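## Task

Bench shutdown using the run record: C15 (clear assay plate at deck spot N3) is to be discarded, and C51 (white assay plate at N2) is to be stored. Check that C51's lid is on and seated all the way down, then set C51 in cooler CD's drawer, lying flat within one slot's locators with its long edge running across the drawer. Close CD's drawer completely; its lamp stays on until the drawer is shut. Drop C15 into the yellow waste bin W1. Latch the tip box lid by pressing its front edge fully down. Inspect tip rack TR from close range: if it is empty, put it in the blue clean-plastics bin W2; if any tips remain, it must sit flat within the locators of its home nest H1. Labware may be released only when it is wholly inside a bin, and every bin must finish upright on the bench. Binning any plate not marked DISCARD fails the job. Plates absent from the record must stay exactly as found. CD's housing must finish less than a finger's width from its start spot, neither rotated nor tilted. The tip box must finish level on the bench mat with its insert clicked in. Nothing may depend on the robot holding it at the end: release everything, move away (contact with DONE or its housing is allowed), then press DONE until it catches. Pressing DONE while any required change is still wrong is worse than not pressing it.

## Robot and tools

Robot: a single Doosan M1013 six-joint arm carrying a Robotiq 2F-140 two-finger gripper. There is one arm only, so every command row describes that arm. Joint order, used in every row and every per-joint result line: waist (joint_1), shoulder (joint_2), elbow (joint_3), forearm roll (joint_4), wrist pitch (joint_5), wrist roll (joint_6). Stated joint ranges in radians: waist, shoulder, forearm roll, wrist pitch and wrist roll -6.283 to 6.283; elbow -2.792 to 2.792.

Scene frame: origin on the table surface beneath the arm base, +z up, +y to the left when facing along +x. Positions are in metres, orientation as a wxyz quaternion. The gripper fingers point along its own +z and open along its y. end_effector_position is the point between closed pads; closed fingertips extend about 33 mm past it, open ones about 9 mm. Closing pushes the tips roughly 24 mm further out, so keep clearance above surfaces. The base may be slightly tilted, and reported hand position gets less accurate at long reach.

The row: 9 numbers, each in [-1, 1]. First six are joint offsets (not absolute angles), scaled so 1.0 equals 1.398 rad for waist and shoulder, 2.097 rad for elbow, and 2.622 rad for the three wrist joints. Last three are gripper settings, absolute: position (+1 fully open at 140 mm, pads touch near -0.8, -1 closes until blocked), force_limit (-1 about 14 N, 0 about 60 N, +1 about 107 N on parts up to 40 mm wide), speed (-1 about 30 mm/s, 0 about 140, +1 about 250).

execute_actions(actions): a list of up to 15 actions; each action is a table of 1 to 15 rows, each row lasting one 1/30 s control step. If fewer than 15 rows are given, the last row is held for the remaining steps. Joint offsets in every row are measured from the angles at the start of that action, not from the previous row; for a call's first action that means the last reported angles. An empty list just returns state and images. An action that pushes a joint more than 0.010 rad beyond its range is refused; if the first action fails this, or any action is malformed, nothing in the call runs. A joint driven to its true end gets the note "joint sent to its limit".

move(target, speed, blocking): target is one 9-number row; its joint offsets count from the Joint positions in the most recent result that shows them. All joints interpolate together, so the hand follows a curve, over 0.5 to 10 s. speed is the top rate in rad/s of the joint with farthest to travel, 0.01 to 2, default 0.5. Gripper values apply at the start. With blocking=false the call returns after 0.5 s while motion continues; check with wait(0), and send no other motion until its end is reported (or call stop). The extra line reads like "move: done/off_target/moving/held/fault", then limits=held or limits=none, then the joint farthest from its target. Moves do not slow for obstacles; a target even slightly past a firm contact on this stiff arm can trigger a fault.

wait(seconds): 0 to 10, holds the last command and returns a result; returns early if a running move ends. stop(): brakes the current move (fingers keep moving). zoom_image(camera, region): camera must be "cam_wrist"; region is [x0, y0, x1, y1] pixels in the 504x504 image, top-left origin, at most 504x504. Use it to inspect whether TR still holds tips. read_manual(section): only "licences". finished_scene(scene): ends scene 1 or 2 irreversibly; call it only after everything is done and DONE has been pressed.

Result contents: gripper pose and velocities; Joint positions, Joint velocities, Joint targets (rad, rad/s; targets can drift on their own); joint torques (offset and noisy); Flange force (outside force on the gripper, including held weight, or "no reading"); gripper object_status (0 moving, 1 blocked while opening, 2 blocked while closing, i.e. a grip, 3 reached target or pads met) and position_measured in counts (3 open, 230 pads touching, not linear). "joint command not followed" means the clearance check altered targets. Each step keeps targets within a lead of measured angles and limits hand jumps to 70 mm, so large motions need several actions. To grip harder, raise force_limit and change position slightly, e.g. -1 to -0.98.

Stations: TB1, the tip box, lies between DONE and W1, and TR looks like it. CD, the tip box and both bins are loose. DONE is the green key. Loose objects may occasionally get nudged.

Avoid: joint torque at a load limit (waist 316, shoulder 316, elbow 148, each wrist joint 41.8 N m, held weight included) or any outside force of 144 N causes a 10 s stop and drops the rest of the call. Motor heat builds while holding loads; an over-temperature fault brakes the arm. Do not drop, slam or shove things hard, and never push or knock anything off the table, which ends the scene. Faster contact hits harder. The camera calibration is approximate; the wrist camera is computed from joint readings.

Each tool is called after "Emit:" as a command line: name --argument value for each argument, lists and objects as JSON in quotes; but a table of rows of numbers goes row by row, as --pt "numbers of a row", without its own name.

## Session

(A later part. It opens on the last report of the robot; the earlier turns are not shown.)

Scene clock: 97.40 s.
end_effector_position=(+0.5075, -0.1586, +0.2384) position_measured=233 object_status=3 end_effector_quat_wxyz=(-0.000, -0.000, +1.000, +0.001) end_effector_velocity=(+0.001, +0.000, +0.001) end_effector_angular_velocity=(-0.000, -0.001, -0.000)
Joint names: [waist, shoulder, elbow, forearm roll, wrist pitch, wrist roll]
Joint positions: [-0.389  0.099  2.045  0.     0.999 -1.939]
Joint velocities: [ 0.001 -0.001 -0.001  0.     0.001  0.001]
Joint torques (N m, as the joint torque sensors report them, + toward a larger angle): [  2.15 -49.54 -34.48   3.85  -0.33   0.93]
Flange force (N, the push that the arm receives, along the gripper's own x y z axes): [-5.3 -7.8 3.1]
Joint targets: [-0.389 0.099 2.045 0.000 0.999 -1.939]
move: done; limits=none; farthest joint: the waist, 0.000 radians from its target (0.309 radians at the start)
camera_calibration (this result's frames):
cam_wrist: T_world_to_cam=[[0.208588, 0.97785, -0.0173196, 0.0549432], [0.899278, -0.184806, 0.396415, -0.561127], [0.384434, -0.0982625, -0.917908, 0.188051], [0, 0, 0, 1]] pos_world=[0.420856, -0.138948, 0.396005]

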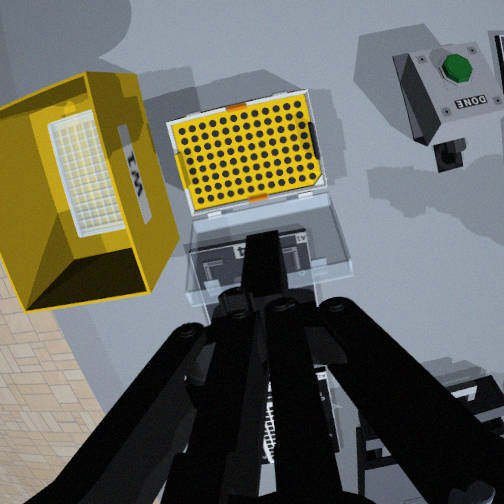

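Emit:
move --target '[0.032,0.1166,-0.0767,0,-0.0015,0.022,-1,0,0]' --speed 0.3

Emit:
move --target '[0,0.0591,0.0298,0,-0.0553,0,-1,0,0]' --speed 0.2

Emit:
move --target '[-0.035,-0.075,0.07,0,-0.016,-0.019,-1,0,0]' --speed 0.05

Emit:
move --target '[-0.042,-0.0552,0.0772,0,-0.0325,-0.031,-1,0,0]' --speed 0.12

Emit:
move --target '[0,0.0095,0.0027,0,-0.0072,0,-1,0,0]' --speed 0.02

Scene clock: 112.07 s.
end_effector_position=(+0.6081, -0.1672, +0.2194) position_measured=233 object_status=3 end_effector_quat_wxyz=(+0.001, +0.006, +1.000, +0.001) end_effector_velocity=(+0.001, -0.000, +0.001) end_effector_angular_velocity=(-0.001, -0.002, +0.000)
Joint names: [waist, shoulder, elbow, forearm roll, wrist pitch, wrist roll]
Joint positions: [-0.345  0.262  1.884  0.     0.995 -1.881]
Joint velocities: [ 0.001  0.    -0.002 -0.    -0.     0.   ]
Joint torques (N m, as the joint torque sensors report them, + toward a larger angle): [  2.38 -65.76 -34.84   3.9   -0.39   0.6 ]
Flange force (N, the push that the arm receives, along the gripper's own x y z axes): [-4.8 -5.9 3.0]
Joint targets: [-0.345 0.262 1.884 0.000 0.995 -1.881]
move: done; limits=none; farthest joint: the waist, 0.000 radians from its target (0.045 radians at the start)
camera_calibration (this result's frames):
cam_wrist: T_world_to_cam=[[0.221243, 0.97506, -0.0175871, 0.0339017], [0.896163, -0.196162, 0.39801, -0.64605], [0.384634, -0.103818, -0.917212, 0.129833], [0, 0, 0, 1]] pos_world=[0.521528, -0.146308, 0.376816]

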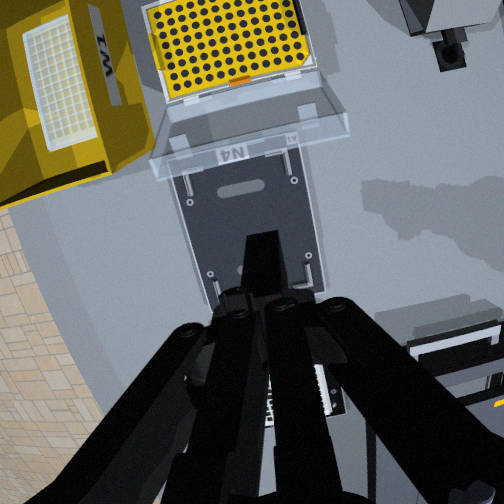

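Scene clock: 113.17 s.
end_effector_position=(+0.6082, -0.1670, +0.1395) position_measured=233 object_status=3 end_effector_quat_wxyz=(+0.001, +0.006, +1.000, +0.001) end_effector_velocity=(-0.001, -0.000, +0.000) end_effector_angular_velocity=(-0.001, +0.001, +0.002)
Joint names: [waist, shoulder, elbow, forearm roll, wrist pitch, wrist roll]
Joint positions: [-0.345  0.345  1.946  0.     0.851 -1.881]
Joint velocities: [-0.    -0.001  0.001 -0.002  0.    -0.   ]
Joint torques (N m, as the joint torque sensors report them, + toward a larger angle): [  2.97 -71.36 -31.11   3.41  -0.47   0.58]
Flange force (N, the push that the arm receives, along the gripper's own x y z axes): [-5.4 -7.2 4.5]
Joint targets: [-0.345 0.345 1.946 0.000 0.851 -1.881]
move: done; limits=none; farthest joint: the wrist pitch, 0.001 radians from its target (0.145 radians at the start)
camera_calibration (this result's frames):
cam_wrist: T_world_to_cam=[[0.221269, 0.975054, -0.0176009, 0.0323217], [0.896207, -0.196193, 0.397895, -0.614258], [0.384516, -0.103816, -0.917262, 0.05664], [0, 0, 0, 1]] pos_world=[0.521571, -0.146149, 0.296933]

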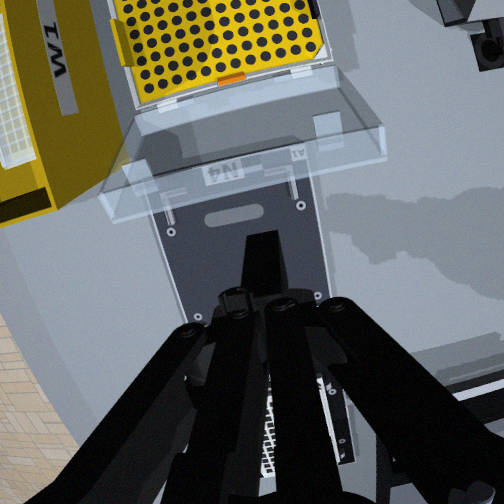

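Scene clock: 116.40 s.
end_effector_position=(+0.5266, -0.1682, +0.1408) position_measured=233 object_status=3 end_effector_quat_wxyz=(+0.001, +0.006, +1.000, +0.001) end_effector_velocity=(+0.001, +0.000, +0.000) end_effector_angular_velocity=(+0.001, -0.002, -0.001)
Joint names: [waist, shoulder, elbow, forearm roll, wrist pitch, wrist roll]
Joint positions: [-0.394  0.24   2.093  0.     0.809 -1.931]
Joint velocities: [ 0.    -0.001 -0.     0.002 -0.001 -0.001]
Joint torques (N m, as the joint torque sensors report them, + toward a larger angle): [  3.46 -58.18 -30.06   3.32  -0.32   0.61]
Flange force (N, the push that the arm receives, along the gripper's own x y z axes): [-2.6 -8.3 4.1]
Joint targets: [-0.394 0.240 2.093 0.000 0.809 -1.931]
move: done; limits=none; farthest joint: the waist, 0.000 radians from its target (0.049 radians at the start)
camera_calibration (this result's frames):
cam_wrist: T_world_to_cam=[[0.220426, 0.975245, -0.0176063, 0.0520534], [0.896372, -0.195416, 0.397907, -0.541863], [0.384616, -0.103491, -0.917257, 0.0891146], [0, 0, 0, 1]] pos_world=[0.439962, -0.147431, 0.298269]

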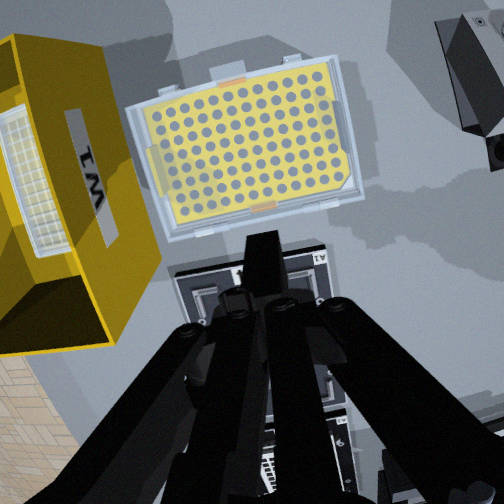

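Scene clock: 118.10 s.
end_effector_position=(+0.4424, -0.1651, +0.1174) position_measured=233 object_status=3 end_effector_quat_wxyz=(+0.001, -0.005, +1.000, +0.001) end_effector_velocity=(-0.002, +0.000, -0.001) end_effector_angular_velocity=(+0.000, +0.002, +0.000)
Joint names: [waist, shoulder, elbow, forearm roll, wrist pitch, wrist roll]
Joint positions: [-0.452  0.163  2.255  0.     0.723 -2.012]
Joint velocities: [-0.001 -0.     0.002 -0.001 -0.    -0.001]
Joint torques (N m, as the joint torque sensors report them, + toward a larger angle): [  2.22 -48.34 -27.55   3.14  -0.44   0.62]
Flange force (N, the push that the arm receives, along the gripper's own x y z axes): [-2.9 -7.5 5.4]
Joint targets: [-0.452 0.163 2.255 0.000 0.723 -2.012]
move: done; limits=none; farthest joint: the waist, 0.001 radians from its target (0.059 radians at the start)
camera_calibration (this result's frames):
cam_wrist: T_world_to_cam=[[0.198421, 0.979956, -0.017749, 0.077666], [0.900353, -0.175087, 0.398383, -0.454976], [0.387291, -0.0950279, -0.917047, 0.100583], [0, 0, 0, 1]] pos_world=[0.355273, -0.146211, 0.274873]

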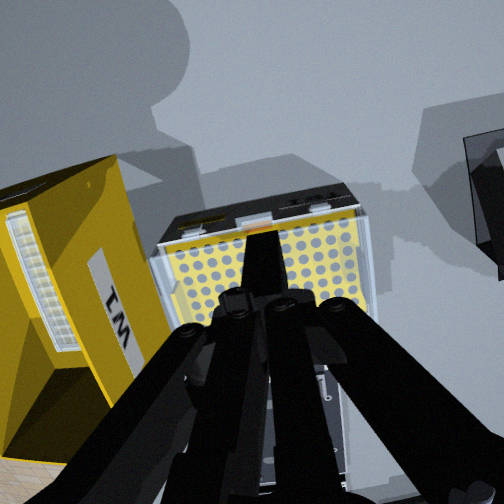

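Scene clock: 119.27 s.
end_effector_position=(+0.4425, -0.1651, +0.1092) position_measured=233 object_status=3 end_effector_quat_wxyz=(+0.001, -0.005, +1.000, +0.001) end_effector_velocity=(+0.001, -0.000, -0.000) end_effector_angular_velocity=(+0.000, -0.002, -0.002)
Joint names: [waist, shoulder, elbow, forearm roll, wrist pitch, wrist roll]
Joint positions: [-0.452  0.176  2.26   0.     0.705 -2.012]
Joint velocities: [-0.001  0.001 -0.     0.001 -0.002  0.   ]
Joint torques (N m, as the joint torque sensors report them, + toward a larger angle): [  3.89 -47.46 -26.63   3.    -0.66   0.59]
Flange force (N, the push that the arm receives, along the gripper's own x y z axes): [0.4 -9.8 1.7]
Joint targets: [-0.452 0.176 2.260 0.000 0.705 -2.012]
move: done; limits=none; farthest joint: the wrist pitch, 0.001 radians from its target (0.019 radians at the start)
camera_calibration (this result's frames):
cam_wrist: T_world_to_cam=[[0.19842, 0.979957, -0.0177354, 0.0775273], [0.900382, -0.175099, 0.398313, -0.451763], [0.387224, -0.0950018, -0.917078, 0.0929735], [0, 0, 0, 1]] pos_world=[0.355374, -0.146244, 0.266582]

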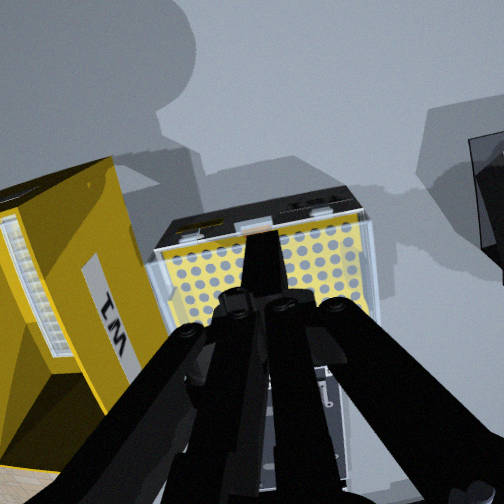

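Emit:
move --target '[0,0.003,0.0008,0,-0.0022,0,-1,0,0]' --speed 0.01

Emit:
move --target '[0,-0.04,-0.012,0,0.031,0,-1,0,0]' --speed 0.2

Emit:
move --target '[0.27,0.3288,-0.3535,0,0.1075,-0.445,-1,0,0]' --speed 0.5

Scene clock: 127.67 s.
end_effector_position=(+0.4425, -0.1651, +0.1066) position_measured=233 object_status=3 end_effector_quat_wxyz=(+0.001, -0.005, +1.000, +0.001) end_effector_velocity=(-0.000, +0.000, +0.000) end_effector_angular_velocity=(+0.000, -0.001, -0.001)
Joint names: [waist, shoulder, elbow, forearm roll, wrist pitch, wrist roll]
Joint positions: [-0.452  0.18   2.262  0.     0.699 -2.012]
Joint velocities: [-0.    -0.001  0.001  0.001 -0.     0.   ]
Joint torques (N m, as the joint torque sensors report them, + toward a larger angle): [  2.93 -48.89 -26.47   3.02  -0.48   0.59]
Flange force (N, the push that the arm receives, along the gripper's own x y z axes): [-1.7 -8.3 3.8]
Joint targets: [-0.452 0.180 2.262 0.000 0.699 -2.012]
move: done; limits=none; farthest joint: the waist, 0.000 radians from its target (0.000 radians at the start)
camera_calibration (this result's frames):
cam_wrist: T_world_to_cam=[[0.198412, 0.979959, -0.0177134, 0.0774799], [0.90042, -0.175109, 0.398222, -0.450769], [0.387139, -0.0949613, -0.917118, 0.0906591], [0, 0, 0, 1]] pos_world=[0.355411, -0.146252, 0.264024]

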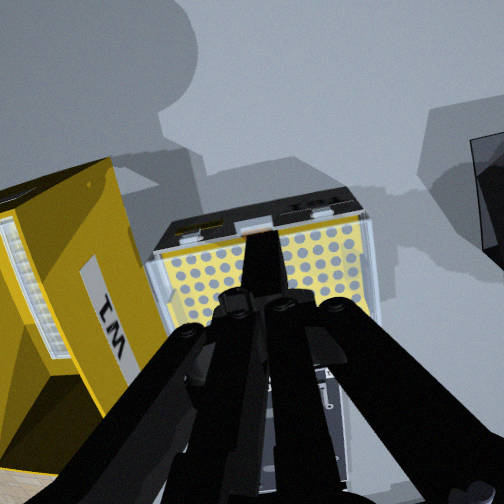

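Scene clock: 128.50 s.
end_effector_position=(+0.4417, -0.1648, +0.1424) position_measured=233 object_status=3 end_effector_quat_wxyz=(+0.001, -0.005, +1.000, +0.001) end_effector_velocity=(+0.000, -0.000, +0.001) end_effector_angular_velocity=(-0.000, -0.002, -0.001)
Joint names: [waist, shoulder, elbow, forearm roll, wrist pitch, wrist roll]
Joint positions: [-0.452  0.125  2.237  0.     0.78  -2.012]
Joint velocities: [-0.    -0.001 -0.     0.001 -0.001 -0.   ]
Joint torques (N m, as the joint torque sensors report them, + toward a larger angle): [  2.44 -47.22 -28.71   3.28  -0.37   0.53]
Flange force (N, the push that the arm receives, along the gripper's own x y z axes): [-5.3 -8.6 6.0]
Joint targets: [-0.452 0.124 2.237 0.000 0.780 -2.012]
move: done; limits=none; farthest joint: the waist, 0.000 radians from its target (0.000 radians at the start)
camera_calibration (this result's frames):
cam_wrist: T_world_to_cam=[[0.198392, 0.979964, -0.01765, 0.0779803], [0.900493, -0.175134, 0.398046, -0.464235], [0.386979, -0.0948629, -0.917196, 0.123912], [0, 0, 0, 1]] pos_world=[0.354618, -0.145967, 0.299815]

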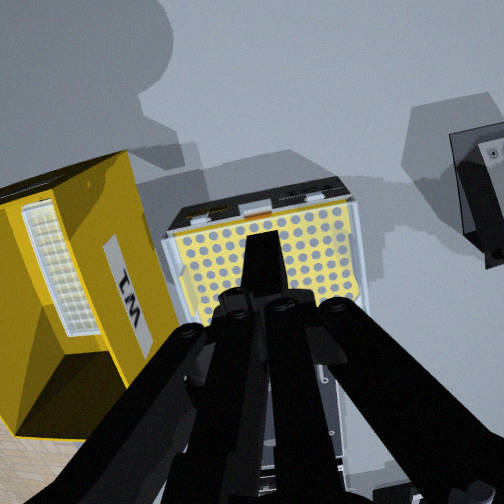

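Scene clock: 131.30 s.
end_effector_position=(+0.8306, -0.0095, +0.1700) position_measured=233 object_status=3 end_effector_quat_wxyz=(-0.001, +0.702, -0.713, -0.000) end_effector_velocity=(+0.001, +0.000, -0.001) end_effector_angular_velocity=(+0.000, +0.000, +0.001)
Joint names: [waist, shoulder, elbow, forearm roll, wrist pitch, wrist roll]
Joint positions: [-0.075  0.584  1.496  0.     1.062 -3.179]
Joint velocities: [ 0.     0.002 -0.002  0.001  0.    -0.001]
Joint torques (N m, as the joint torque sensors report them, + toward a larger angle): [  1.77 -95.99 -35.81   4.08  -0.32   0.62]
Flange force (N, the push that the arm receives, along the gripper's own x y z axes): [2.7 -5.6 1.3]
Joint targets: [-0.075 0.584 1.496 0.000 1.062 -3.179]
move: done; limits=none; farthest joint: the shoulder, 0.001 radians from its target (0.460 radians at the start)
camera_calibration (this result's frames):
cam_wrist: T_world_to_cam=[[-0.974249, 0.224546, -0.020436, 0.816407], [0.197976, 0.895288, 0.399081, -0.204807], [0.107908, 0.384758, -0.916688, 0.249789], [0, 0, 0, 1]] pos_world=[0.808976, -0.096068, 0.327397]

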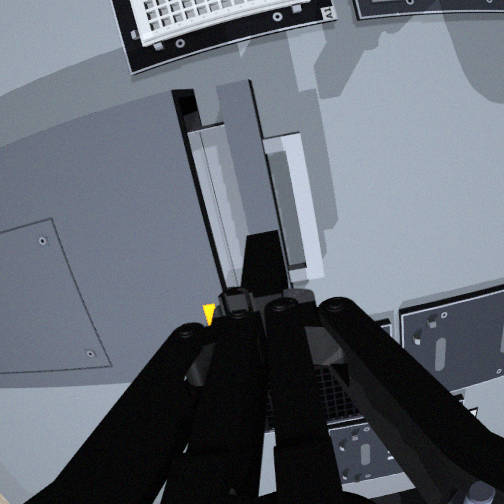

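Emit:
move --target '[-0.005,0.043,0.0203,0,-0.0391,0,-0.4,0,0]' --speed 0.06

Scene clock: 139.27 s.
end_effector_position=(+0.8305, -0.0151, +0.1000) position_measured=179 object_status=3 end_effector_quat_wxyz=(-0.001, +0.699, -0.715, -0.000) end_effector_velocity=(+0.000, +0.000, +0.001) end_effector_angular_velocity=(-0.000, -0.002, +0.001)
Joint names: [waist, shoulder, elbow, forearm roll, wrist pitch, wrist roll]
Joint positions: [-0.082  0.644  1.538  0.     0.96  -3.179]
Joint velocities: [ 0.    -0.002 -0.    -0.    -0.     0.   ]
Joint torques (N m, as the joint torque sensors report them, + toward a larger angle): [  3.3  -98.62 -33.48   3.65  -0.21   0.6 ]
Flange force (N, the push that the arm receives, along the gripper's own x y z axes): [4.1 -4.5 0.7]
Joint targets: [-0.082 0.644 1.538 0.000 0.959 -3.179]
move: done; limits=none; farthest joint: the waist, 0.000 radians from its target (0.007 radians at the start)
camera_calibration (this result's frames):
cam_wrist: T_world_to_cam=[[-0.972655, 0.23137, -0.0202566, 0.814926], [0.20432, 0.893877, 0.399046, -0.177035], [0.110434, 0.383995, -0.916707, 0.185676], [0, 0, 0, 1]] pos_world=[0.808309, -0.101601, 0.257364]

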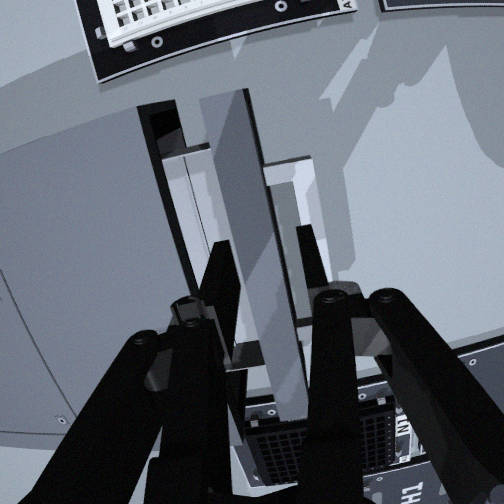

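Emit:
move --target '[-0.005,-0.1377,0.1637,0,-0.0574,0,-0.4,0,0]' --speed 0.08

Scene clock: 148.47 s.
end_effector_position=(+0.6755, -0.0106, +0.0968) position_measured=179 object_status=3 end_effector_quat_wxyz=(-0.001, +0.696, -0.718, -0.000) end_effector_velocity=(-0.001, -0.000, -0.001) end_effector_angular_velocity=(+0.001, +0.001, -0.001)
Joint names: [waist, shoulder, elbow, forearm roll, wrist pitch, wrist roll]
Joint positions: [-0.089  0.452  1.881  0.     0.809 -3.179]
Joint velocities: [-0.001  0.     0.002  0.001 -0.001  0.   ]
Joint torques (N m, as the joint torque sensors report them, + toward a larger angle): [  3.54 -76.   -27.8    3.54   0.52   0.58]
Flange force (N, the push that the arm receives, along the gripper's own x y z axes): [6.1 -5.0 0.3]
Joint targets: [-0.089 0.452 1.881 0.000 0.809 -3.179]
move: done; limits=none; farthest joint: the waist, 0.000 radians from its target (0.007 radians at the start)
camera_calibration (this result's frames):
cam_wrist: T_world_to_cam=[[-0.971012, 0.238197, -0.0199467, 0.661988], [0.210721, 0.892419, 0.39898, -0.152499], [0.112837, 0.383211, -0.916743, 0.19647], [0, 0, 0, 1]] pos_world=[0.652764, -0.0968803, 0.254161]

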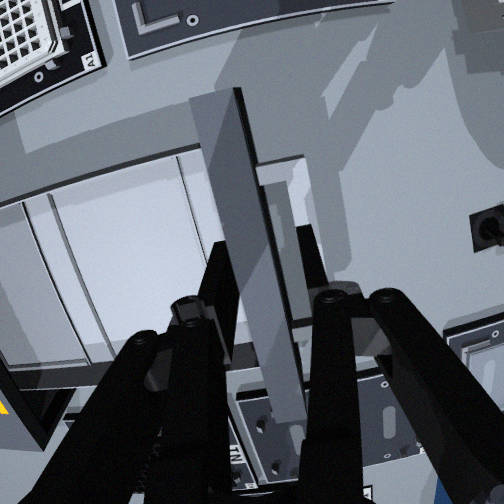

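Emit:
move --target '[0,-0.054,-0.025,0,0.0487,0,-0.4,0,0]' --speed 0.15

Emit:
move --target '[0.2425,-0.1714,0.1566,0,-0.0338,0.725,0.4,-0.7,0]' --speed 0.7

Scene clock: 154.00 s.
end_effector_position=(+0.6786, -0.0109, +0.1703) position_measured=179 object_status=3 end_effector_quat_wxyz=(-0.001, +0.697, -0.718, -0.000) end_effector_velocity=(+0.000, +0.000, +0.001) end_effector_angular_velocity=(-0.000, -0.001, +0.001)
Joint names: [waist, shoulder, elbow, forearm roll, wrist pitch, wrist roll]
Joint positions: [-0.089  0.376  1.829  0.     0.937 -3.179]
Joint velocities: [ 0.    -0.002 -0.001 -0.     0.001 -0.   ]
Joint torques (N m, as the joint torque sensors report them, + toward a larger angle): [  2.86 -76.41 -33.65   3.7   -0.58   0.7 ]
Flange force (N, the push that the arm receives, along the gripper's own x y z axes): [5.0 -6.9 4.1]
Joint targets: [-0.089 0.376 1.829 0.000 0.937 -3.179]
move: done; limits=none; farthest joint: the waist, 0.000 radians from its target (0.000 radians at the start)
camera_calibration (this result's frames):
cam_wrist: T_world_to_cam=[[-0.971014, 0.23817, -0.0201728, 0.666568], [0.210603, 0.892421, 0.399037, -0.182117], [0.113041, 0.383222, -0.916713, 0.263499], [0, 0, 0, 1]] pos_world=[0.655815, -0.0972095, 0.327671]

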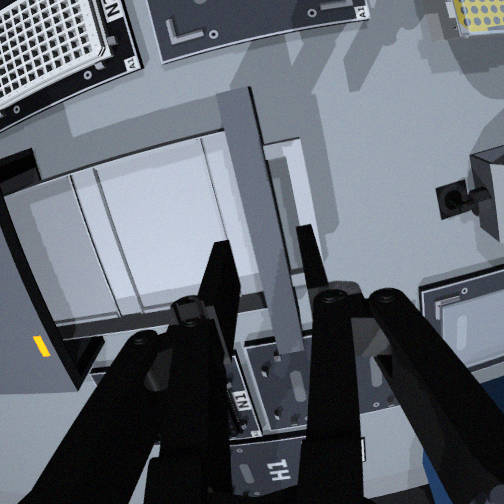

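Scene clock: 157.23 s.
end_effector_position=(+0.4754, +0.1685, +0.1693) position_measured=78 object_status=3 end_effector_quat_wxyz=(+0.000, +0.010, +1.000, +0.001) end_effector_velocity=(-0.000, +0.001, +0.001) end_effector_angular_velocity=(+0.001, -0.002, -0.000)
Joint names: [waist, shoulder, elbow, forearm roll, wrist pitch, wrist roll]
Joint positions: [ 0.25   0.137  2.157  0.     0.848 -1.278]
Joint velocities: [ 0.001 -0.001  0.     0.    -0.001  0.001]
Joint torques (N m, as the joint torque sensors report them, + toward a larger angle): [  2.44 -48.31 -31.13   3.46  -0.45   0.6 ]
Flange force (N, the push that the arm receives, along the gripper's own x y z axes): [-6.6 -3.9 3.2]
Joint targets: [0.250 0.137 2.157 0.000 0.848 -1.278]
move: done; limits=none; farthest joint: the waist, 0.000 radians from its target (0.339 radians at the start)
camera_calibration (this result's frames):
cam_wrist: T_world_to_cam=[[0.229115, 0.973235, -0.0179054, -0.268296], [0.894835, -0.203348, 0.397392, -0.439427], [0.383114, -0.107071, -0.917474, 0.171159], [0, 0, 0, 1]] pos_world=[0.389112, 0.190085, 0.326855]

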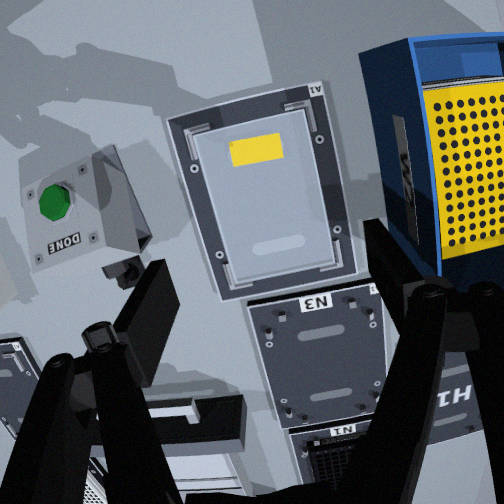

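Emit:
move --target '[0,0.1345,0.0396,0,-0.1036,-0.011,0.4,-0.7,0]' --speed 0.13

Emit:
move --target '[0,0,0,0,0,0,-1,-0.7,-0.9]'

Scene clock: 163.60 s.
end_effector_position=(+0.4748, +0.1684, +0.0441) position_measured=78 object_status=3 end_effector_quat_wxyz=(+0.001, -0.004, +1.000, +0.001) end_effector_velocity=(-0.001, -0.000, -0.001) end_effector_angular_velocity=(-0.001, +0.002, +0.001)
Joint names: [waist, shoulder, elbow, forearm roll, wrist pitch, wrist roll]
Joint positions: [ 0.25   0.325  2.24   0.     0.577 -1.307]
Joint velocities: [ 0.     0.002  0.001 -0.001 -0.    -0.   ]
Joint torques (N m, as the joint torque sensors report them, + toward a larger angle): [  2.77 -59.13 -22.56   2.5   -0.42   0.74]
Flange force (N, the push that the arm receives, along the gripper's own x y z axes): [-6.6 -5.2 5.3]
Joint targets: [0.250 0.325 2.240 0.000 0.576 -1.307]
move: done; limits=none; farthest joint: the waist, 0.000 radians from its target (0.000 radians at the start)
camera_calibration (this result's frames):
cam_wrist: T_world_to_cam=[[0.201035, 0.979424, -0.0177338, -0.258056], [0.900091, -0.177547, 0.397885, -0.395914], [0.386549, -0.0959508, -0.917264, 0.0529545], [0, 0, 0, 1]] pos_world=[0.387768, 0.187534, 0.201525]

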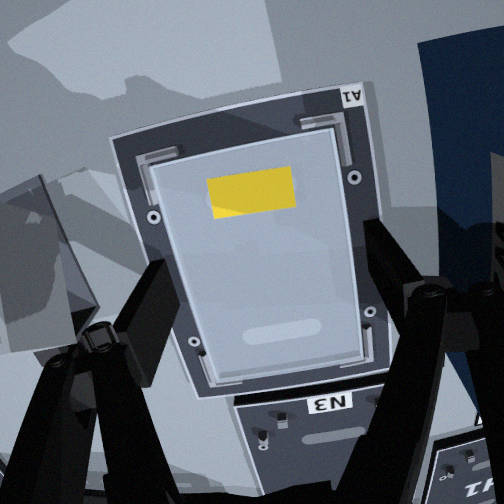

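Scene clock: 164.17 s.
end_effector_position=(+0.4748, +0.1684, +0.0440) position_measured=102 object_status=2 end_effector_quat_wxyz=(+0.001, -0.004, +1.000, +0.001) end_effector_velocity=(+0.001, -0.000, +0.000) end_effector_angular_velocity=(-0.001, -0.001, +0.002)
Joint names: [waist, shoulder, elbow, forearm roll, wrist pitch, wrist roll]
Joint positions: [ 0.25   0.325  2.24   0.     0.577 -1.307]
Joint velocities: [-0.     0.    -0.    -0.002 -0.001  0.   ]
Joint torques (N m, as the joint torque sensors report them, + toward a larger angle): [  2.99 -48.49 -18.46   2.62  -1.96   0.61]
Flange force (N, the push that the arm receives, along the gripper's own x y z axes): [-3.4 -6.3 -18.3]
Joint targets: [0.250 0.325 2.240 0.000 0.577 -1.307]
move: done; limits=none; farthest joint: the waist, 0.000 radians from its target (0.000 radians at the start)
camera_calibration (this result's frames):
cam_wrist: T_world_to_cam=[[0.201032, 0.979424, -0.0177344, -0.258054], [0.900092, -0.177545, 0.397884, -0.395909], [0.386548, -0.0959501, -0.917264, 0.0529458], [0, 0, 0, 1]] pos_world=[0.387766, 0.187533, 0.201514]

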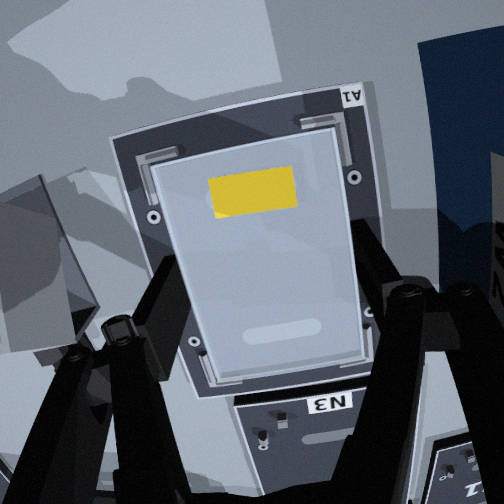

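Emit:
move --target '[0,-0.1345,-0.0396,0,0.1036,0,-1,-0.7,-0.9]' --speed 0.18

Emit:
move --target '[-0.3863,0.3308,-0.3281,0,0.0858,-0.2071,-1,-0.7,-0.9]' --speed 0.4

Scene clock: 170.70 s.
end_effector_position=(+0.4754, +0.1685, +0.1693) position_measured=102 object_status=2 end_effector_quat_wxyz=(+0.000, -0.004, +1.000, +0.001) end_effector_velocity=(+0.001, +0.000, +0.002) end_effector_angular_velocity=(+0.001, -0.003, +0.000)
Joint names: [waist, shoulder, elbow, forearm roll, wrist pitch, wrist roll]
Joint positions: [ 0.25   0.137  2.157  0.     0.848 -1.307]
Joint velocities: [-0.    -0.002 -0.001 -0.     0.    -0.   ]
Joint torques (N m, as the joint torque sensors report them, + toward a larger angle): [  3.64 -48.8  -31.1    3.52  -0.63   0.66]
Flange force (N, the push that the arm receives, along the gripper's own x y z axes): [-7.2 -6.3 2.8]
Joint targets: [0.250 0.137 2.157 0.000 0.848 -1.307]
move: done; limits=none; farthest joint: the wrist pitch, 0.001 radians from its target (0.272 radians at the start)
camera_calibration (this result's frames):
cam_wrist: T_world_to_cam=[[0.200971, 0.979433, -0.0179169, -0.255955], [0.900306, -0.177465, 0.397435, -0.446396], [0.386081, -0.0960038, -0.917455, 0.167875], [0, 0, 0, 1]] pos_world=[0.388519, 0.187588, 0.326845]

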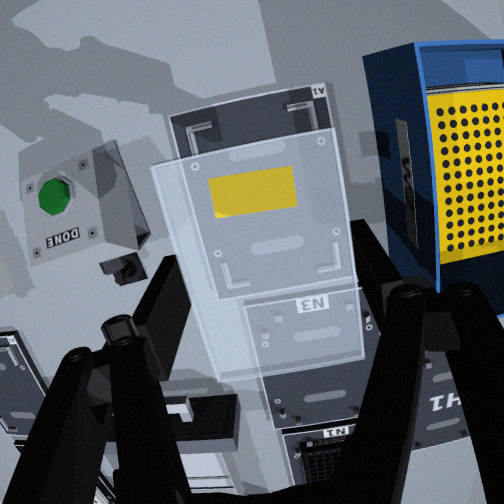

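Scene clock: 172.90 s.
end_effector_position=(+0.8199, -0.1893, +0.1701) position_measured=102 object_status=2 end_effector_quat_wxyz=(+0.001, -0.006, +1.000, +0.001) end_effector_velocity=(+0.000, -0.001, +0.001) end_effector_angular_velocity=(+0.001, -0.001, -0.001)
Joint names: [waist, shoulder, elbow, forearm roll, wrist pitch, wrist roll]
Joint positions: [-0.29   0.599  1.469  0.     1.073 -1.85 ]
Joint velocities: [-0.001 -0.001 -0.001  0.001  0.    -0.   ]
Joint torques (N m, as the joint torque sensors report them, + toward a larger angle): [  4.43 -96.97 -36.23   4.11  -0.23   0.45]
Flange force (N, the push that the arm receives, along the gripper's own x y z axes): [-2.2 -6.2 0.9]
Joint targets: [-0.290 0.599 1.469 0.000 1.073 -1.850]
move: done; limits=none; farthest joint: the waist, 0.000 radians from its target (0.540 radians at the start)
camera_calibration (this result's frames):
cam_wrist: T_world_to_cam=[[0.19816, 0.980012, -0.0176024, 0.0276401], [0.900494, -0.17493, 0.398133, -0.82015], [0.387096, -0.0947446, -0.917159, 0.000578132], [0, 0, 0, 1]] pos_world=[0.73284, -0.170502, 0.327546]

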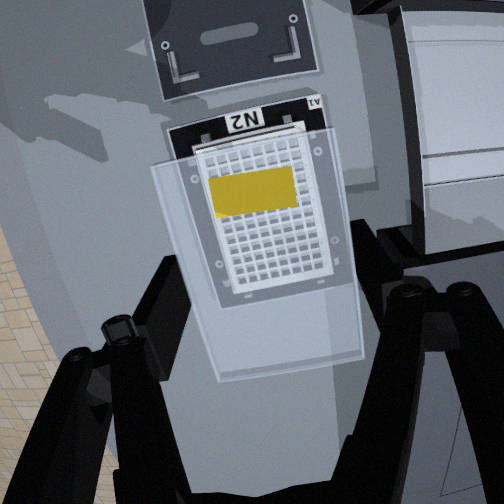

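Emit:
move --target '[-0.0006,0.0729,0.0181,0,-0.0533,-0.01,-1,-0.7,-0.9]' --speed 0.1

Emit:
zoom_image --camera "cam_wrist" --region '[100,90,400,390]'

Scene clock: 179.80 s.
end_effector_position=(+0.8278, -0.1920, +0.0661) position_measured=102 object_status=2 end_effector_quat_wxyz=(+0.001, -0.018, +1.000, +0.001) end_effector_velocity=(-0.000, +0.001, -0.001) end_effector_angular_velocity=(+0.002, +0.000, -0.001)
Joint names: [waist, shoulder, elbow, forearm roll, wrist pitch, wrist roll]
Joint positions: [-0.291  0.701  1.507  0.     0.933 -1.876]
Joint velocities: [-0.     0.001  0.001  0.002 -0.001 -0.   ]
Joint torques (N m, as the joint torque sensors report them, + toward a larger angle): [   2.4  -100.62  -33.22    3.63   -0.63    0.59]
Flange force (N, the push that the arm receives, along the gripper's own x y z axes): [-1.0 -3.6 -0.2]
Joint targets: [-0.291 0.701 1.507 0.000 0.933 -1.876]
move: done; limits=none; farthest joint: the waist, 0.000 radians from its target (0.001 radians at the start)
camera_calibration (this result's frames):
cam_wrist: T_world_to_cam=[[0.173272, 0.984716, -0.0176408, 0.0484032], [0.904667, -0.152055, 0.398066, -0.785385], [0.3893, -0.0849327, -0.917187, -0.0980964], [0, 0, 0, 1]] pos_world=[0.740314, -0.175417, 0.223517]

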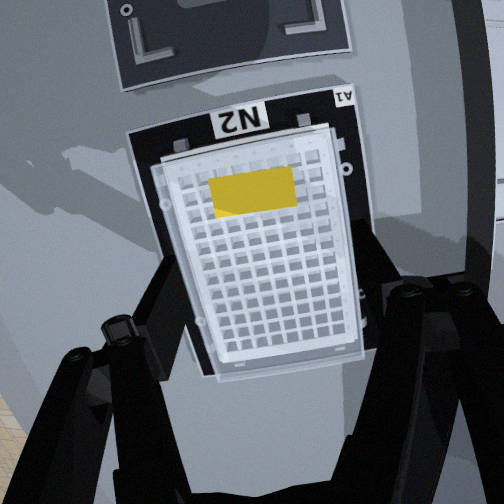

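Region (100, 90, 400, 390) of cam_wrist's 504x504 image, scaled by 1.680, with more detail than that image has.

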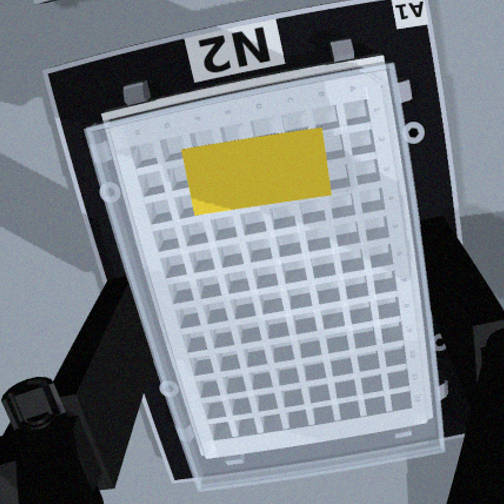

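Emit:
move --target '[0.0006,0.003,0.0023,0,-0.0034,0.002,-1,-0.7,-0.9]' --speed 0.015

Emit:
zoom_image --camera "cam_wrist" --region '[100,90,400,390]'

Scene clock: 184.80 s.
end_effector_position=(+0.8270, -0.1910, +0.0604) position_measured=102 object_status=2 end_effector_quat_wxyz=(+0.001, -0.016, +1.000, +0.001) end_effector_velocity=(-0.001, -0.000, -0.001) end_effector_angular_velocity=(-0.001, +0.001, -0.000)
Joint names: [waist, shoulder, elbow, forearm roll, wrist pitch, wrist roll]
Joint positions: [-0.29   0.705  1.512  0.     0.924 -1.871]
Joint velocities: [-0.     0.001  0.001 -0.001 -0.001  0.001]
Joint torques (N m, as the joint torque sensors report them, + toward a larger angle): [   2.81 -103.78  -32.73    3.69   -0.51    0.44]
Flange force (N, the push that the arm receives, along the gripper's own x y z axes): [-5.0 -4.9 2.0]
Joint targets: [-0.290 0.705 1.512 0.000 0.924 -1.871]
move: done; limits=none; farthest joint: the waist, 0.000 radians from its target (0.000 radians at the start)
camera_calibration (this result's frames):
cam_wrist: T_world_to_cam=[[0.177584, 0.983948, -0.0176293, 0.0437728], [0.904033, -0.15603, 0.397967, -0.782429], [0.388828, -0.0866099, -0.91723, -0.102821], [0, 0, 0, 1]] pos_world=[0.739548, -0.174058, 0.217842]

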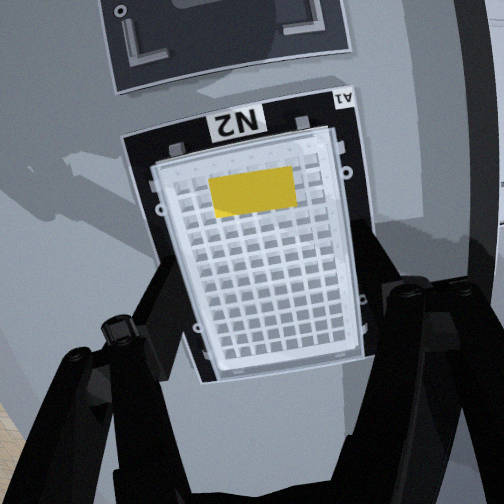

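Region (100, 90, 400, 390) of cam_wrist's 504x504 image, scaled by 1.680, with more detail than that image has.

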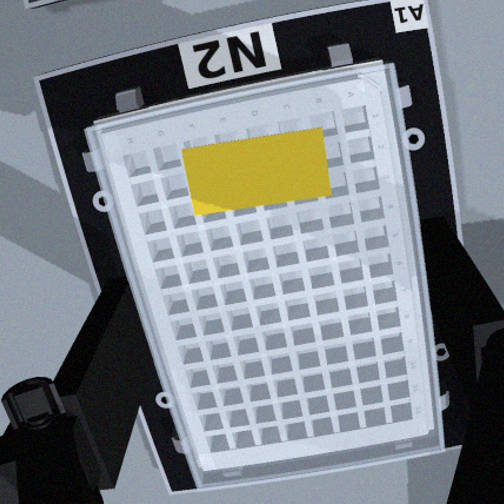

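Emit:
move --target '[0,0.0036,0.0014,0,-0.003,0,-1,-0.7,-0.9]' --speed 0.01

Emit:
move --target '[0,0,0,0,0,0,0.33,-0.6,-0.9]'

Emit:
move --target '[0,0.0066,0.002,0,-0.0051,0,0.33,-0.6,-0.9]' --speed 0.015

Scene clock: 191.50 s.
end_effector_position=(+0.8267, -0.1909, +0.0548) position_measured=102 object_status=2 end_effector_quat_wxyz=(+0.001, -0.016, +1.000, +0.001) end_effector_velocity=(-0.000, +0.001, -0.001) end_effector_angular_velocity=(-0.000, +0.000, +0.001)
Joint names: [waist, shoulder, elbow, forearm roll, wrist pitch, wrist roll]
Joint positions: [-0.29   0.71   1.515  0.     0.917 -1.871]
Joint velocities: [ 0.001  0.001  0.001 -0.    -0.002 -0.   ]
Joint torques (N m, as the joint torque sensors report them, + toward a larger angle): [  9.6  -97.66 -24.24   5.71   2.86   0.49]
Flange force (N, the push that the arm receives, along the gripper's own x y z axes): [-10.6 -14.7 -2.2]
Joint targets: [-0.290 0.710 1.515 0.000 0.917 -1.871]
move: done; limits=none; farthest joint: the waist, 0.000 radians from its target (0.000 radians at the start)
camera_calibration (this result's frames):
cam_wrist: T_world_to_cam=[[0.177608, 0.983943, -0.0176273, 0.0436106], [0.904044, -0.156057, 0.397934, -0.779942], [0.388793, -0.0866122, -0.917245, -0.107733], [0, 0, 0, 1]] pos_world=[0.739242, -0.173957, 0.212317]

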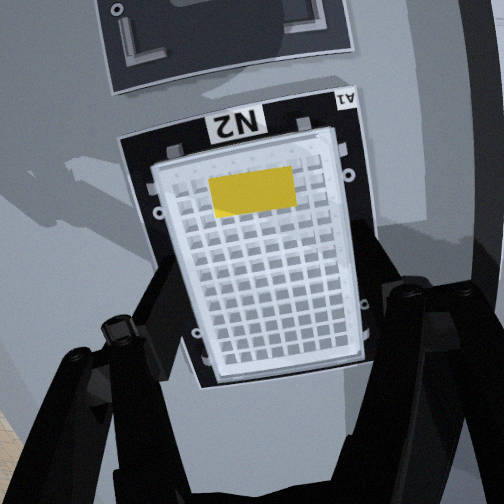

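Scene clock: 192.00 s.
end_effector_position=(+0.8266, -0.1909, +0.0548) position_measured=87 object_status=3 end_effector_quat_wxyz=(+0.001, -0.016, +1.000, +0.001) end_effector_velocity=(+0.001, +0.000, +0.000) end_effector_angular_velocity=(+0.000, -0.001, +0.000)
Joint names: [waist, shoulder, elbow, forearm roll, wrist pitch, wrist roll]
Joint positions: [-0.29   0.71   1.515  0.     0.917 -1.871]
Joint velocities: [ 0.    -0.    -0.     0.001 -0.001 -0.   ]
Joint torques (N m, as the joint torque sensors report them, + toward a larger angle): [   2.67 -103.47  -32.78    3.75   -0.44    0.74]
Flange force (N, the push that the arm receives, along the gripper's own x y z axes): [-3.9 -5.0 2.2]
Joint targets: [-0.290 0.710 1.515 0.000 0.917 -1.871]
move: done; limits=none; farthest joint: the waist, 0.000 radians from its target (0.000 radians at the start)
camera_calibration (this result's frames):
cam_wrist: T_world_to_cam=[[0.177602, 0.983945, -0.0176175, 0.0436078], [0.904087, -0.156065, 0.397833, -0.779913], [0.388696, -0.0865839, -0.917289, -0.107723], [0, 0, 0, 1]] pos_world=[0.739235, -0.173952, 0.21223]

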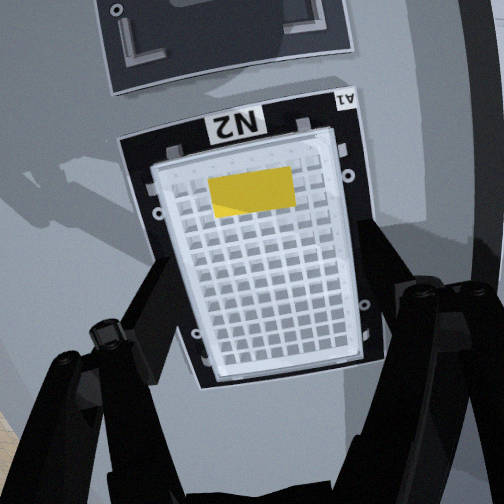

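Scene clock: 193.10 s.
end_effector_position=(+0.8264, -0.1908, +0.0451) position_measured=87 object_status=3 end_effector_quat_wxyz=(+0.001, -0.016, +1.000, +0.001) end_effector_velocity=(-0.001, +0.000, -0.000) end_effector_angular_velocity=(+0.001, +0.000, -0.000)
Joint names: [waist, shoulder, elbow, forearm roll, wrist pitch, wrist roll]
Joint positions: [-0.29   0.719  1.519  0.     0.903 -1.871]
Joint velocities: [ 0.    -0.001  0.001  0.001 -0.001 -0.   ]
Joint torques (N m, as the joint torque sensors report them, + toward a larger angle): [   2.59 -103.94  -32.18    3.51   -0.4     0.61]
Flange force (N, the push that the arm receives, along the gripper's own x y z axes): [-4.1 -4.6 2.0]
Joint targets: [-0.290 0.719 1.519 0.000 0.903 -1.871]
move: done; limits=none; farthest joint: the waist, 0.000 radians from its target (0.000 radians at the start)
camera_calibration (this result's frames):
cam_wrist: T_world_to_cam=[[0.177605, 0.983944, -0.0176159, 0.0433921], [0.904104, -0.156072, 0.39779, -0.775829], [0.388654, -0.0865761, -0.917307, -0.116407], [0, 0, 0, 1]] pos_world=[0.738966, -0.173858, 0.202601]

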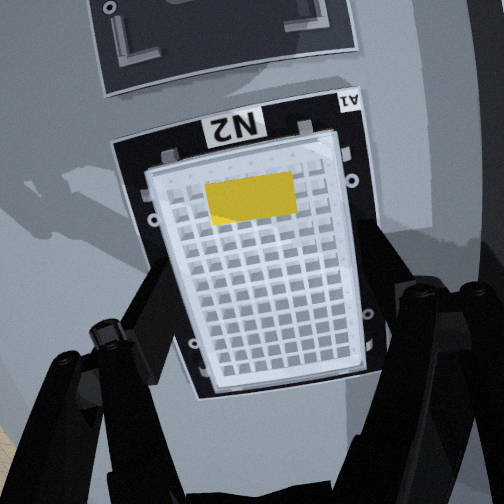

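Emit:
move --target '[-0.0005,0,0,0,0,0,-1,-0.5,-0.9]' --speed 0.01

Emit:
move --target '[0,-0.08,-0.0305,0,0.0671,0,-1,-0.5,-0.9]' --speed 0.12

Emit:
move --target '[0.149,-0.0837,0.104,0,-0.0385,-0.503,-1,-0.5,-0.9]' --speed 0.5

Emit:
move --target '[0,0.0524,0.0205,0,-0.0444,0,-1,-0.5,-0.9]' --speed 0.08

Scene clock: 203.40 s.
end_effector_position=(+0.8263, -0.1914, +0.0451) position_measured=102 object_status=2 end_effector_quat_wxyz=(+0.001, -0.016, +1.000, +0.001) end_effector_velocity=(+0.000, -0.000, +0.001) end_effector_angular_velocity=(-0.001, -0.002, +0.001)
Joint names: [waist, shoulder, elbow, forearm roll, wrist pitch, wrist roll]
Joint positions: [-0.29   0.719  1.519  0.     0.903 -1.871]
Joint velocities: [ 0.    -0.002  0.    -0.001 -0.001 -0.   ]
Joint torques (N m, as the joint torque sensors report them, + toward a larger angle): [ 12.91 -82.54 -19.47   7.31   0.67   0.54]
Flange force (N, the push that the arm receives, along the gripper's own x y z axes): [-3.3 -16.8 -22.4]
Joint targets: [-0.290 0.719 1.519 0.000 0.903 -1.871]
move: done; limits=none; farthest joint: the waist, 0.000 radians from its target (0.001 radians at the start)
camera_calibration (this result's frames):
cam_wrist: T_world_to_cam=[[0.178285, 0.983821, -0.0176111, 0.0433849], [0.903981, -0.156695, 0.397826, -0.775825], [0.38863, -0.0868466, -0.917292, -0.116472], [0, 0, 0, 1]] pos_world=[0.73886, -0.174366, 0.202568]

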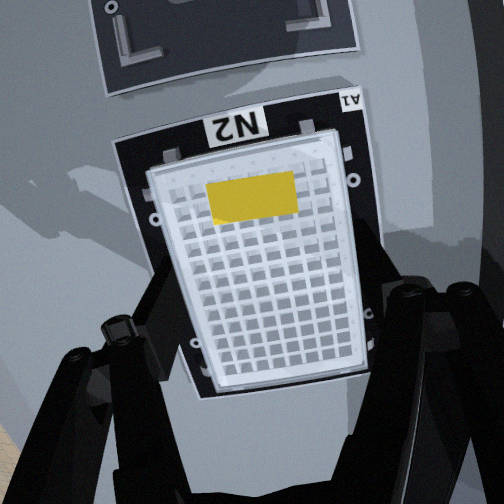

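Scene clock: 205.20 s.
end_effector_position=(+0.8253, -0.1914, +0.1698) position_measured=103 object_status=2 end_effector_quat_wxyz=(+0.001, -0.016, +1.000, +0.001) end_effector_velocity=(-0.000, +0.001, -0.001) end_effector_angular_velocity=(+0.002, +0.001, -0.001)
Joint names: [waist, shoulder, elbow, forearm roll, wrist pitch, wrist roll]
Joint positions: [-0.29   0.608  1.455  0.     1.079 -1.871]
Joint velocities: [ 0.     0.001 -0.001  0.002  0.002  0.   ]
Joint torques (N m, as the joint torque sensors report them, + toward a larger angle): [   3.05 -100.6   -36.29    4.02   -0.29    0.54]
Flange force (N, the push that the arm receives, along the gripper's own x y z axes): [-7.5 -6.5 3.6]
Joint targets: [-0.290 0.608 1.455 0.000 1.079 -1.871]
move: done; limits=none; farthest joint: the shoulder, 0.001 radians from its target (0.112 radians at the start)
camera_calibration (this result's frames):
cam_wrist: T_world_to_cam=[[0.178233, 0.983831, -0.0175707, 0.0457612], [0.904033, -0.156673, 0.397715, -0.824572], [0.388531, -0.0867703, -0.917341, -0.00158419], [0, 0, 0, 1]] pos_world=[0.7379, -0.174347, 0.327295]

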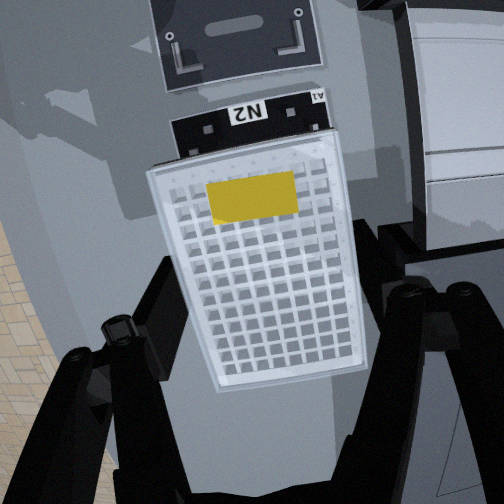

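Scene clock: 208.33 s.
end_effector_position=(+0.7561, -0.0111, +0.1595) position_measured=103 object_status=2 end_effector_quat_wxyz=(-0.001, +0.703, -0.711, -0.000) end_effector_velocity=(-0.001, -0.000, -0.001) end_effector_angular_velocity=(+0.000, +0.003, +0.000)
Joint names: [waist, shoulder, elbow, forearm roll, wrist pitch, wrist roll]
Joint positions: [-0.082  0.491  1.673  0.     0.978 -3.19 ]
Joint velocities: [-0.001  0.     0.001 -0.     0.002 -0.001]
Joint torques (N m, as the joint torque sensors report them, + toward a larger angle): [  2.62 -86.11 -34.12   3.76  -0.25   0.68]
Flange force (N, the push that the arm receives, along the gripper's own x y z axes): [4.2 -4.9 2.1]
Joint targets: [-0.082 0.491 1.673 0.000 0.978 -3.190]
move: done; limits=none; farthest joint: the waist, 0.000 radians from its target (0.209 radians at the start)
camera_calibration (this result's frames):
cam_wrist: T_world_to_cam=[[-0.974998, 0.221308, -0.0200541, 0.744434], [0.195156, 0.895936, 0.399015, -0.182262], [0.106273, 0.385125, -0.916725, 0.250021], [0, 0, 0, 1]] pos_world=[0.73482, -0.0977437, 0.316854]

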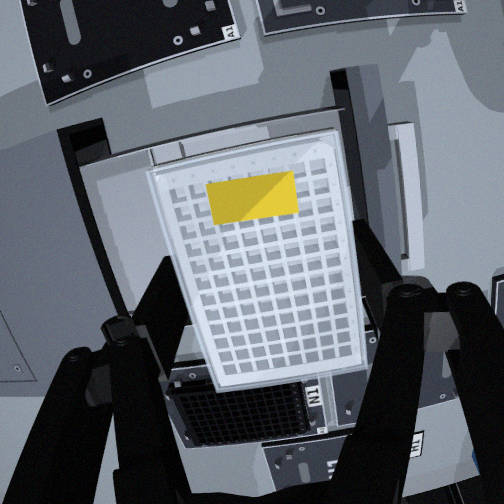

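Scene clock: 210.13 s.
end_effector_position=(+0.7561, -0.0109, +0.0850) position_measured=103 object_status=2 end_effector_quat_wxyz=(-0.001, +0.703, -0.711, -0.000) end_effector_velocity=(-0.000, -0.000, +0.000) end_effector_angular_velocity=(-0.000, -0.001, +0.000)
Joint names: [waist, shoulder, elbow, forearm roll, wrist pitch, wrist roll]
Joint positions: [-0.082  0.564  1.716  0.     0.862 -3.19 ]
Joint velocities: [-0.    -0.001  0.001 -0.    -0.001 -0.   ]
Joint torques (N m, as the joint torque sensors report them, + toward a larger angle): [  3.22 -91.32 -31.6    3.57  -0.57   0.52]
Flange force (N, the push that the arm receives, along the gripper's own x y z axes): [4.9 -5.6 3.3]
Joint targets: [-0.082 0.564 1.716 0.000 0.862 -3.190]
move: done; limits=none; farthest joint: the waist, 0.000 radians from its target (0.000 radians at the start)
camera_calibration (this result's frames):
cam_wrist: T_world_to_cam=[[-0.974995, 0.221307, -0.0202162, 0.74294], [0.195092, 0.895948, 0.399019, -0.152621], [0.106418, 0.385097, -0.91672, 0.181599], [0, 0, 0, 1]] pos_world=[0.734812, -0.0976109, 0.242394]

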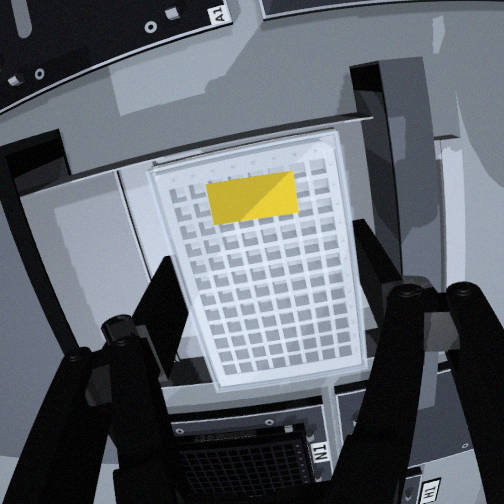

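Emit:
move --target '[0.005,0,0,0,0,0.005,-1,-0.5,-0.9]' --speed 0.02

Scene clock: 229.10 s.
end_effector_position=(+0.7562, -0.0057, +0.0850) position_measured=103 object_status=2 end_effector_quat_wxyz=(-0.001, +0.701, -0.714, -0.000) end_effector_velocity=(+0.001, +0.001, +0.000) end_effector_angular_velocity=(+0.000, -0.002, -0.000)
Joint names: [waist, shoulder, elbow, forearm roll, wrist pitch, wrist roll]
Joint positions: [-0.075  0.564  1.716  0.     0.862 -3.177]
Joint velocities: [ 0.001  0.    -0.001  0.001 -0.001  0.   ]
Joint torques (N m, as the joint torque sensors report them, + toward a larger angle): [  2.4  -90.25 -31.69   3.46  -0.52   0.71]
Flange force (N, the push that the arm receives, along the gripper's own x y z axes): [4.2 -4.6 3.1]
Joint targets: [-0.075 0.564 1.716 0.000 0.862 -3.176]
move: done; limits=none; farthest joint: the waist, 0.000 radians from its target (0.007 radians at the start)
camera_calibration (this result's frames):
cam_wrist: T_world_to_cam=[[-0.97363, 0.22724, -0.0201812, 0.740822], [0.200558, 0.894742, 0.399015, -0.161468], [0.108729, 0.384446, -0.916722, 0.177785], [0, 0, 0, 1]] pos_world=[0.73434, -0.0922207, 0.242358]

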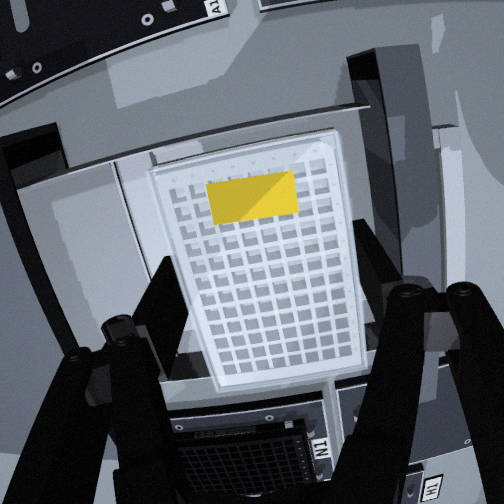

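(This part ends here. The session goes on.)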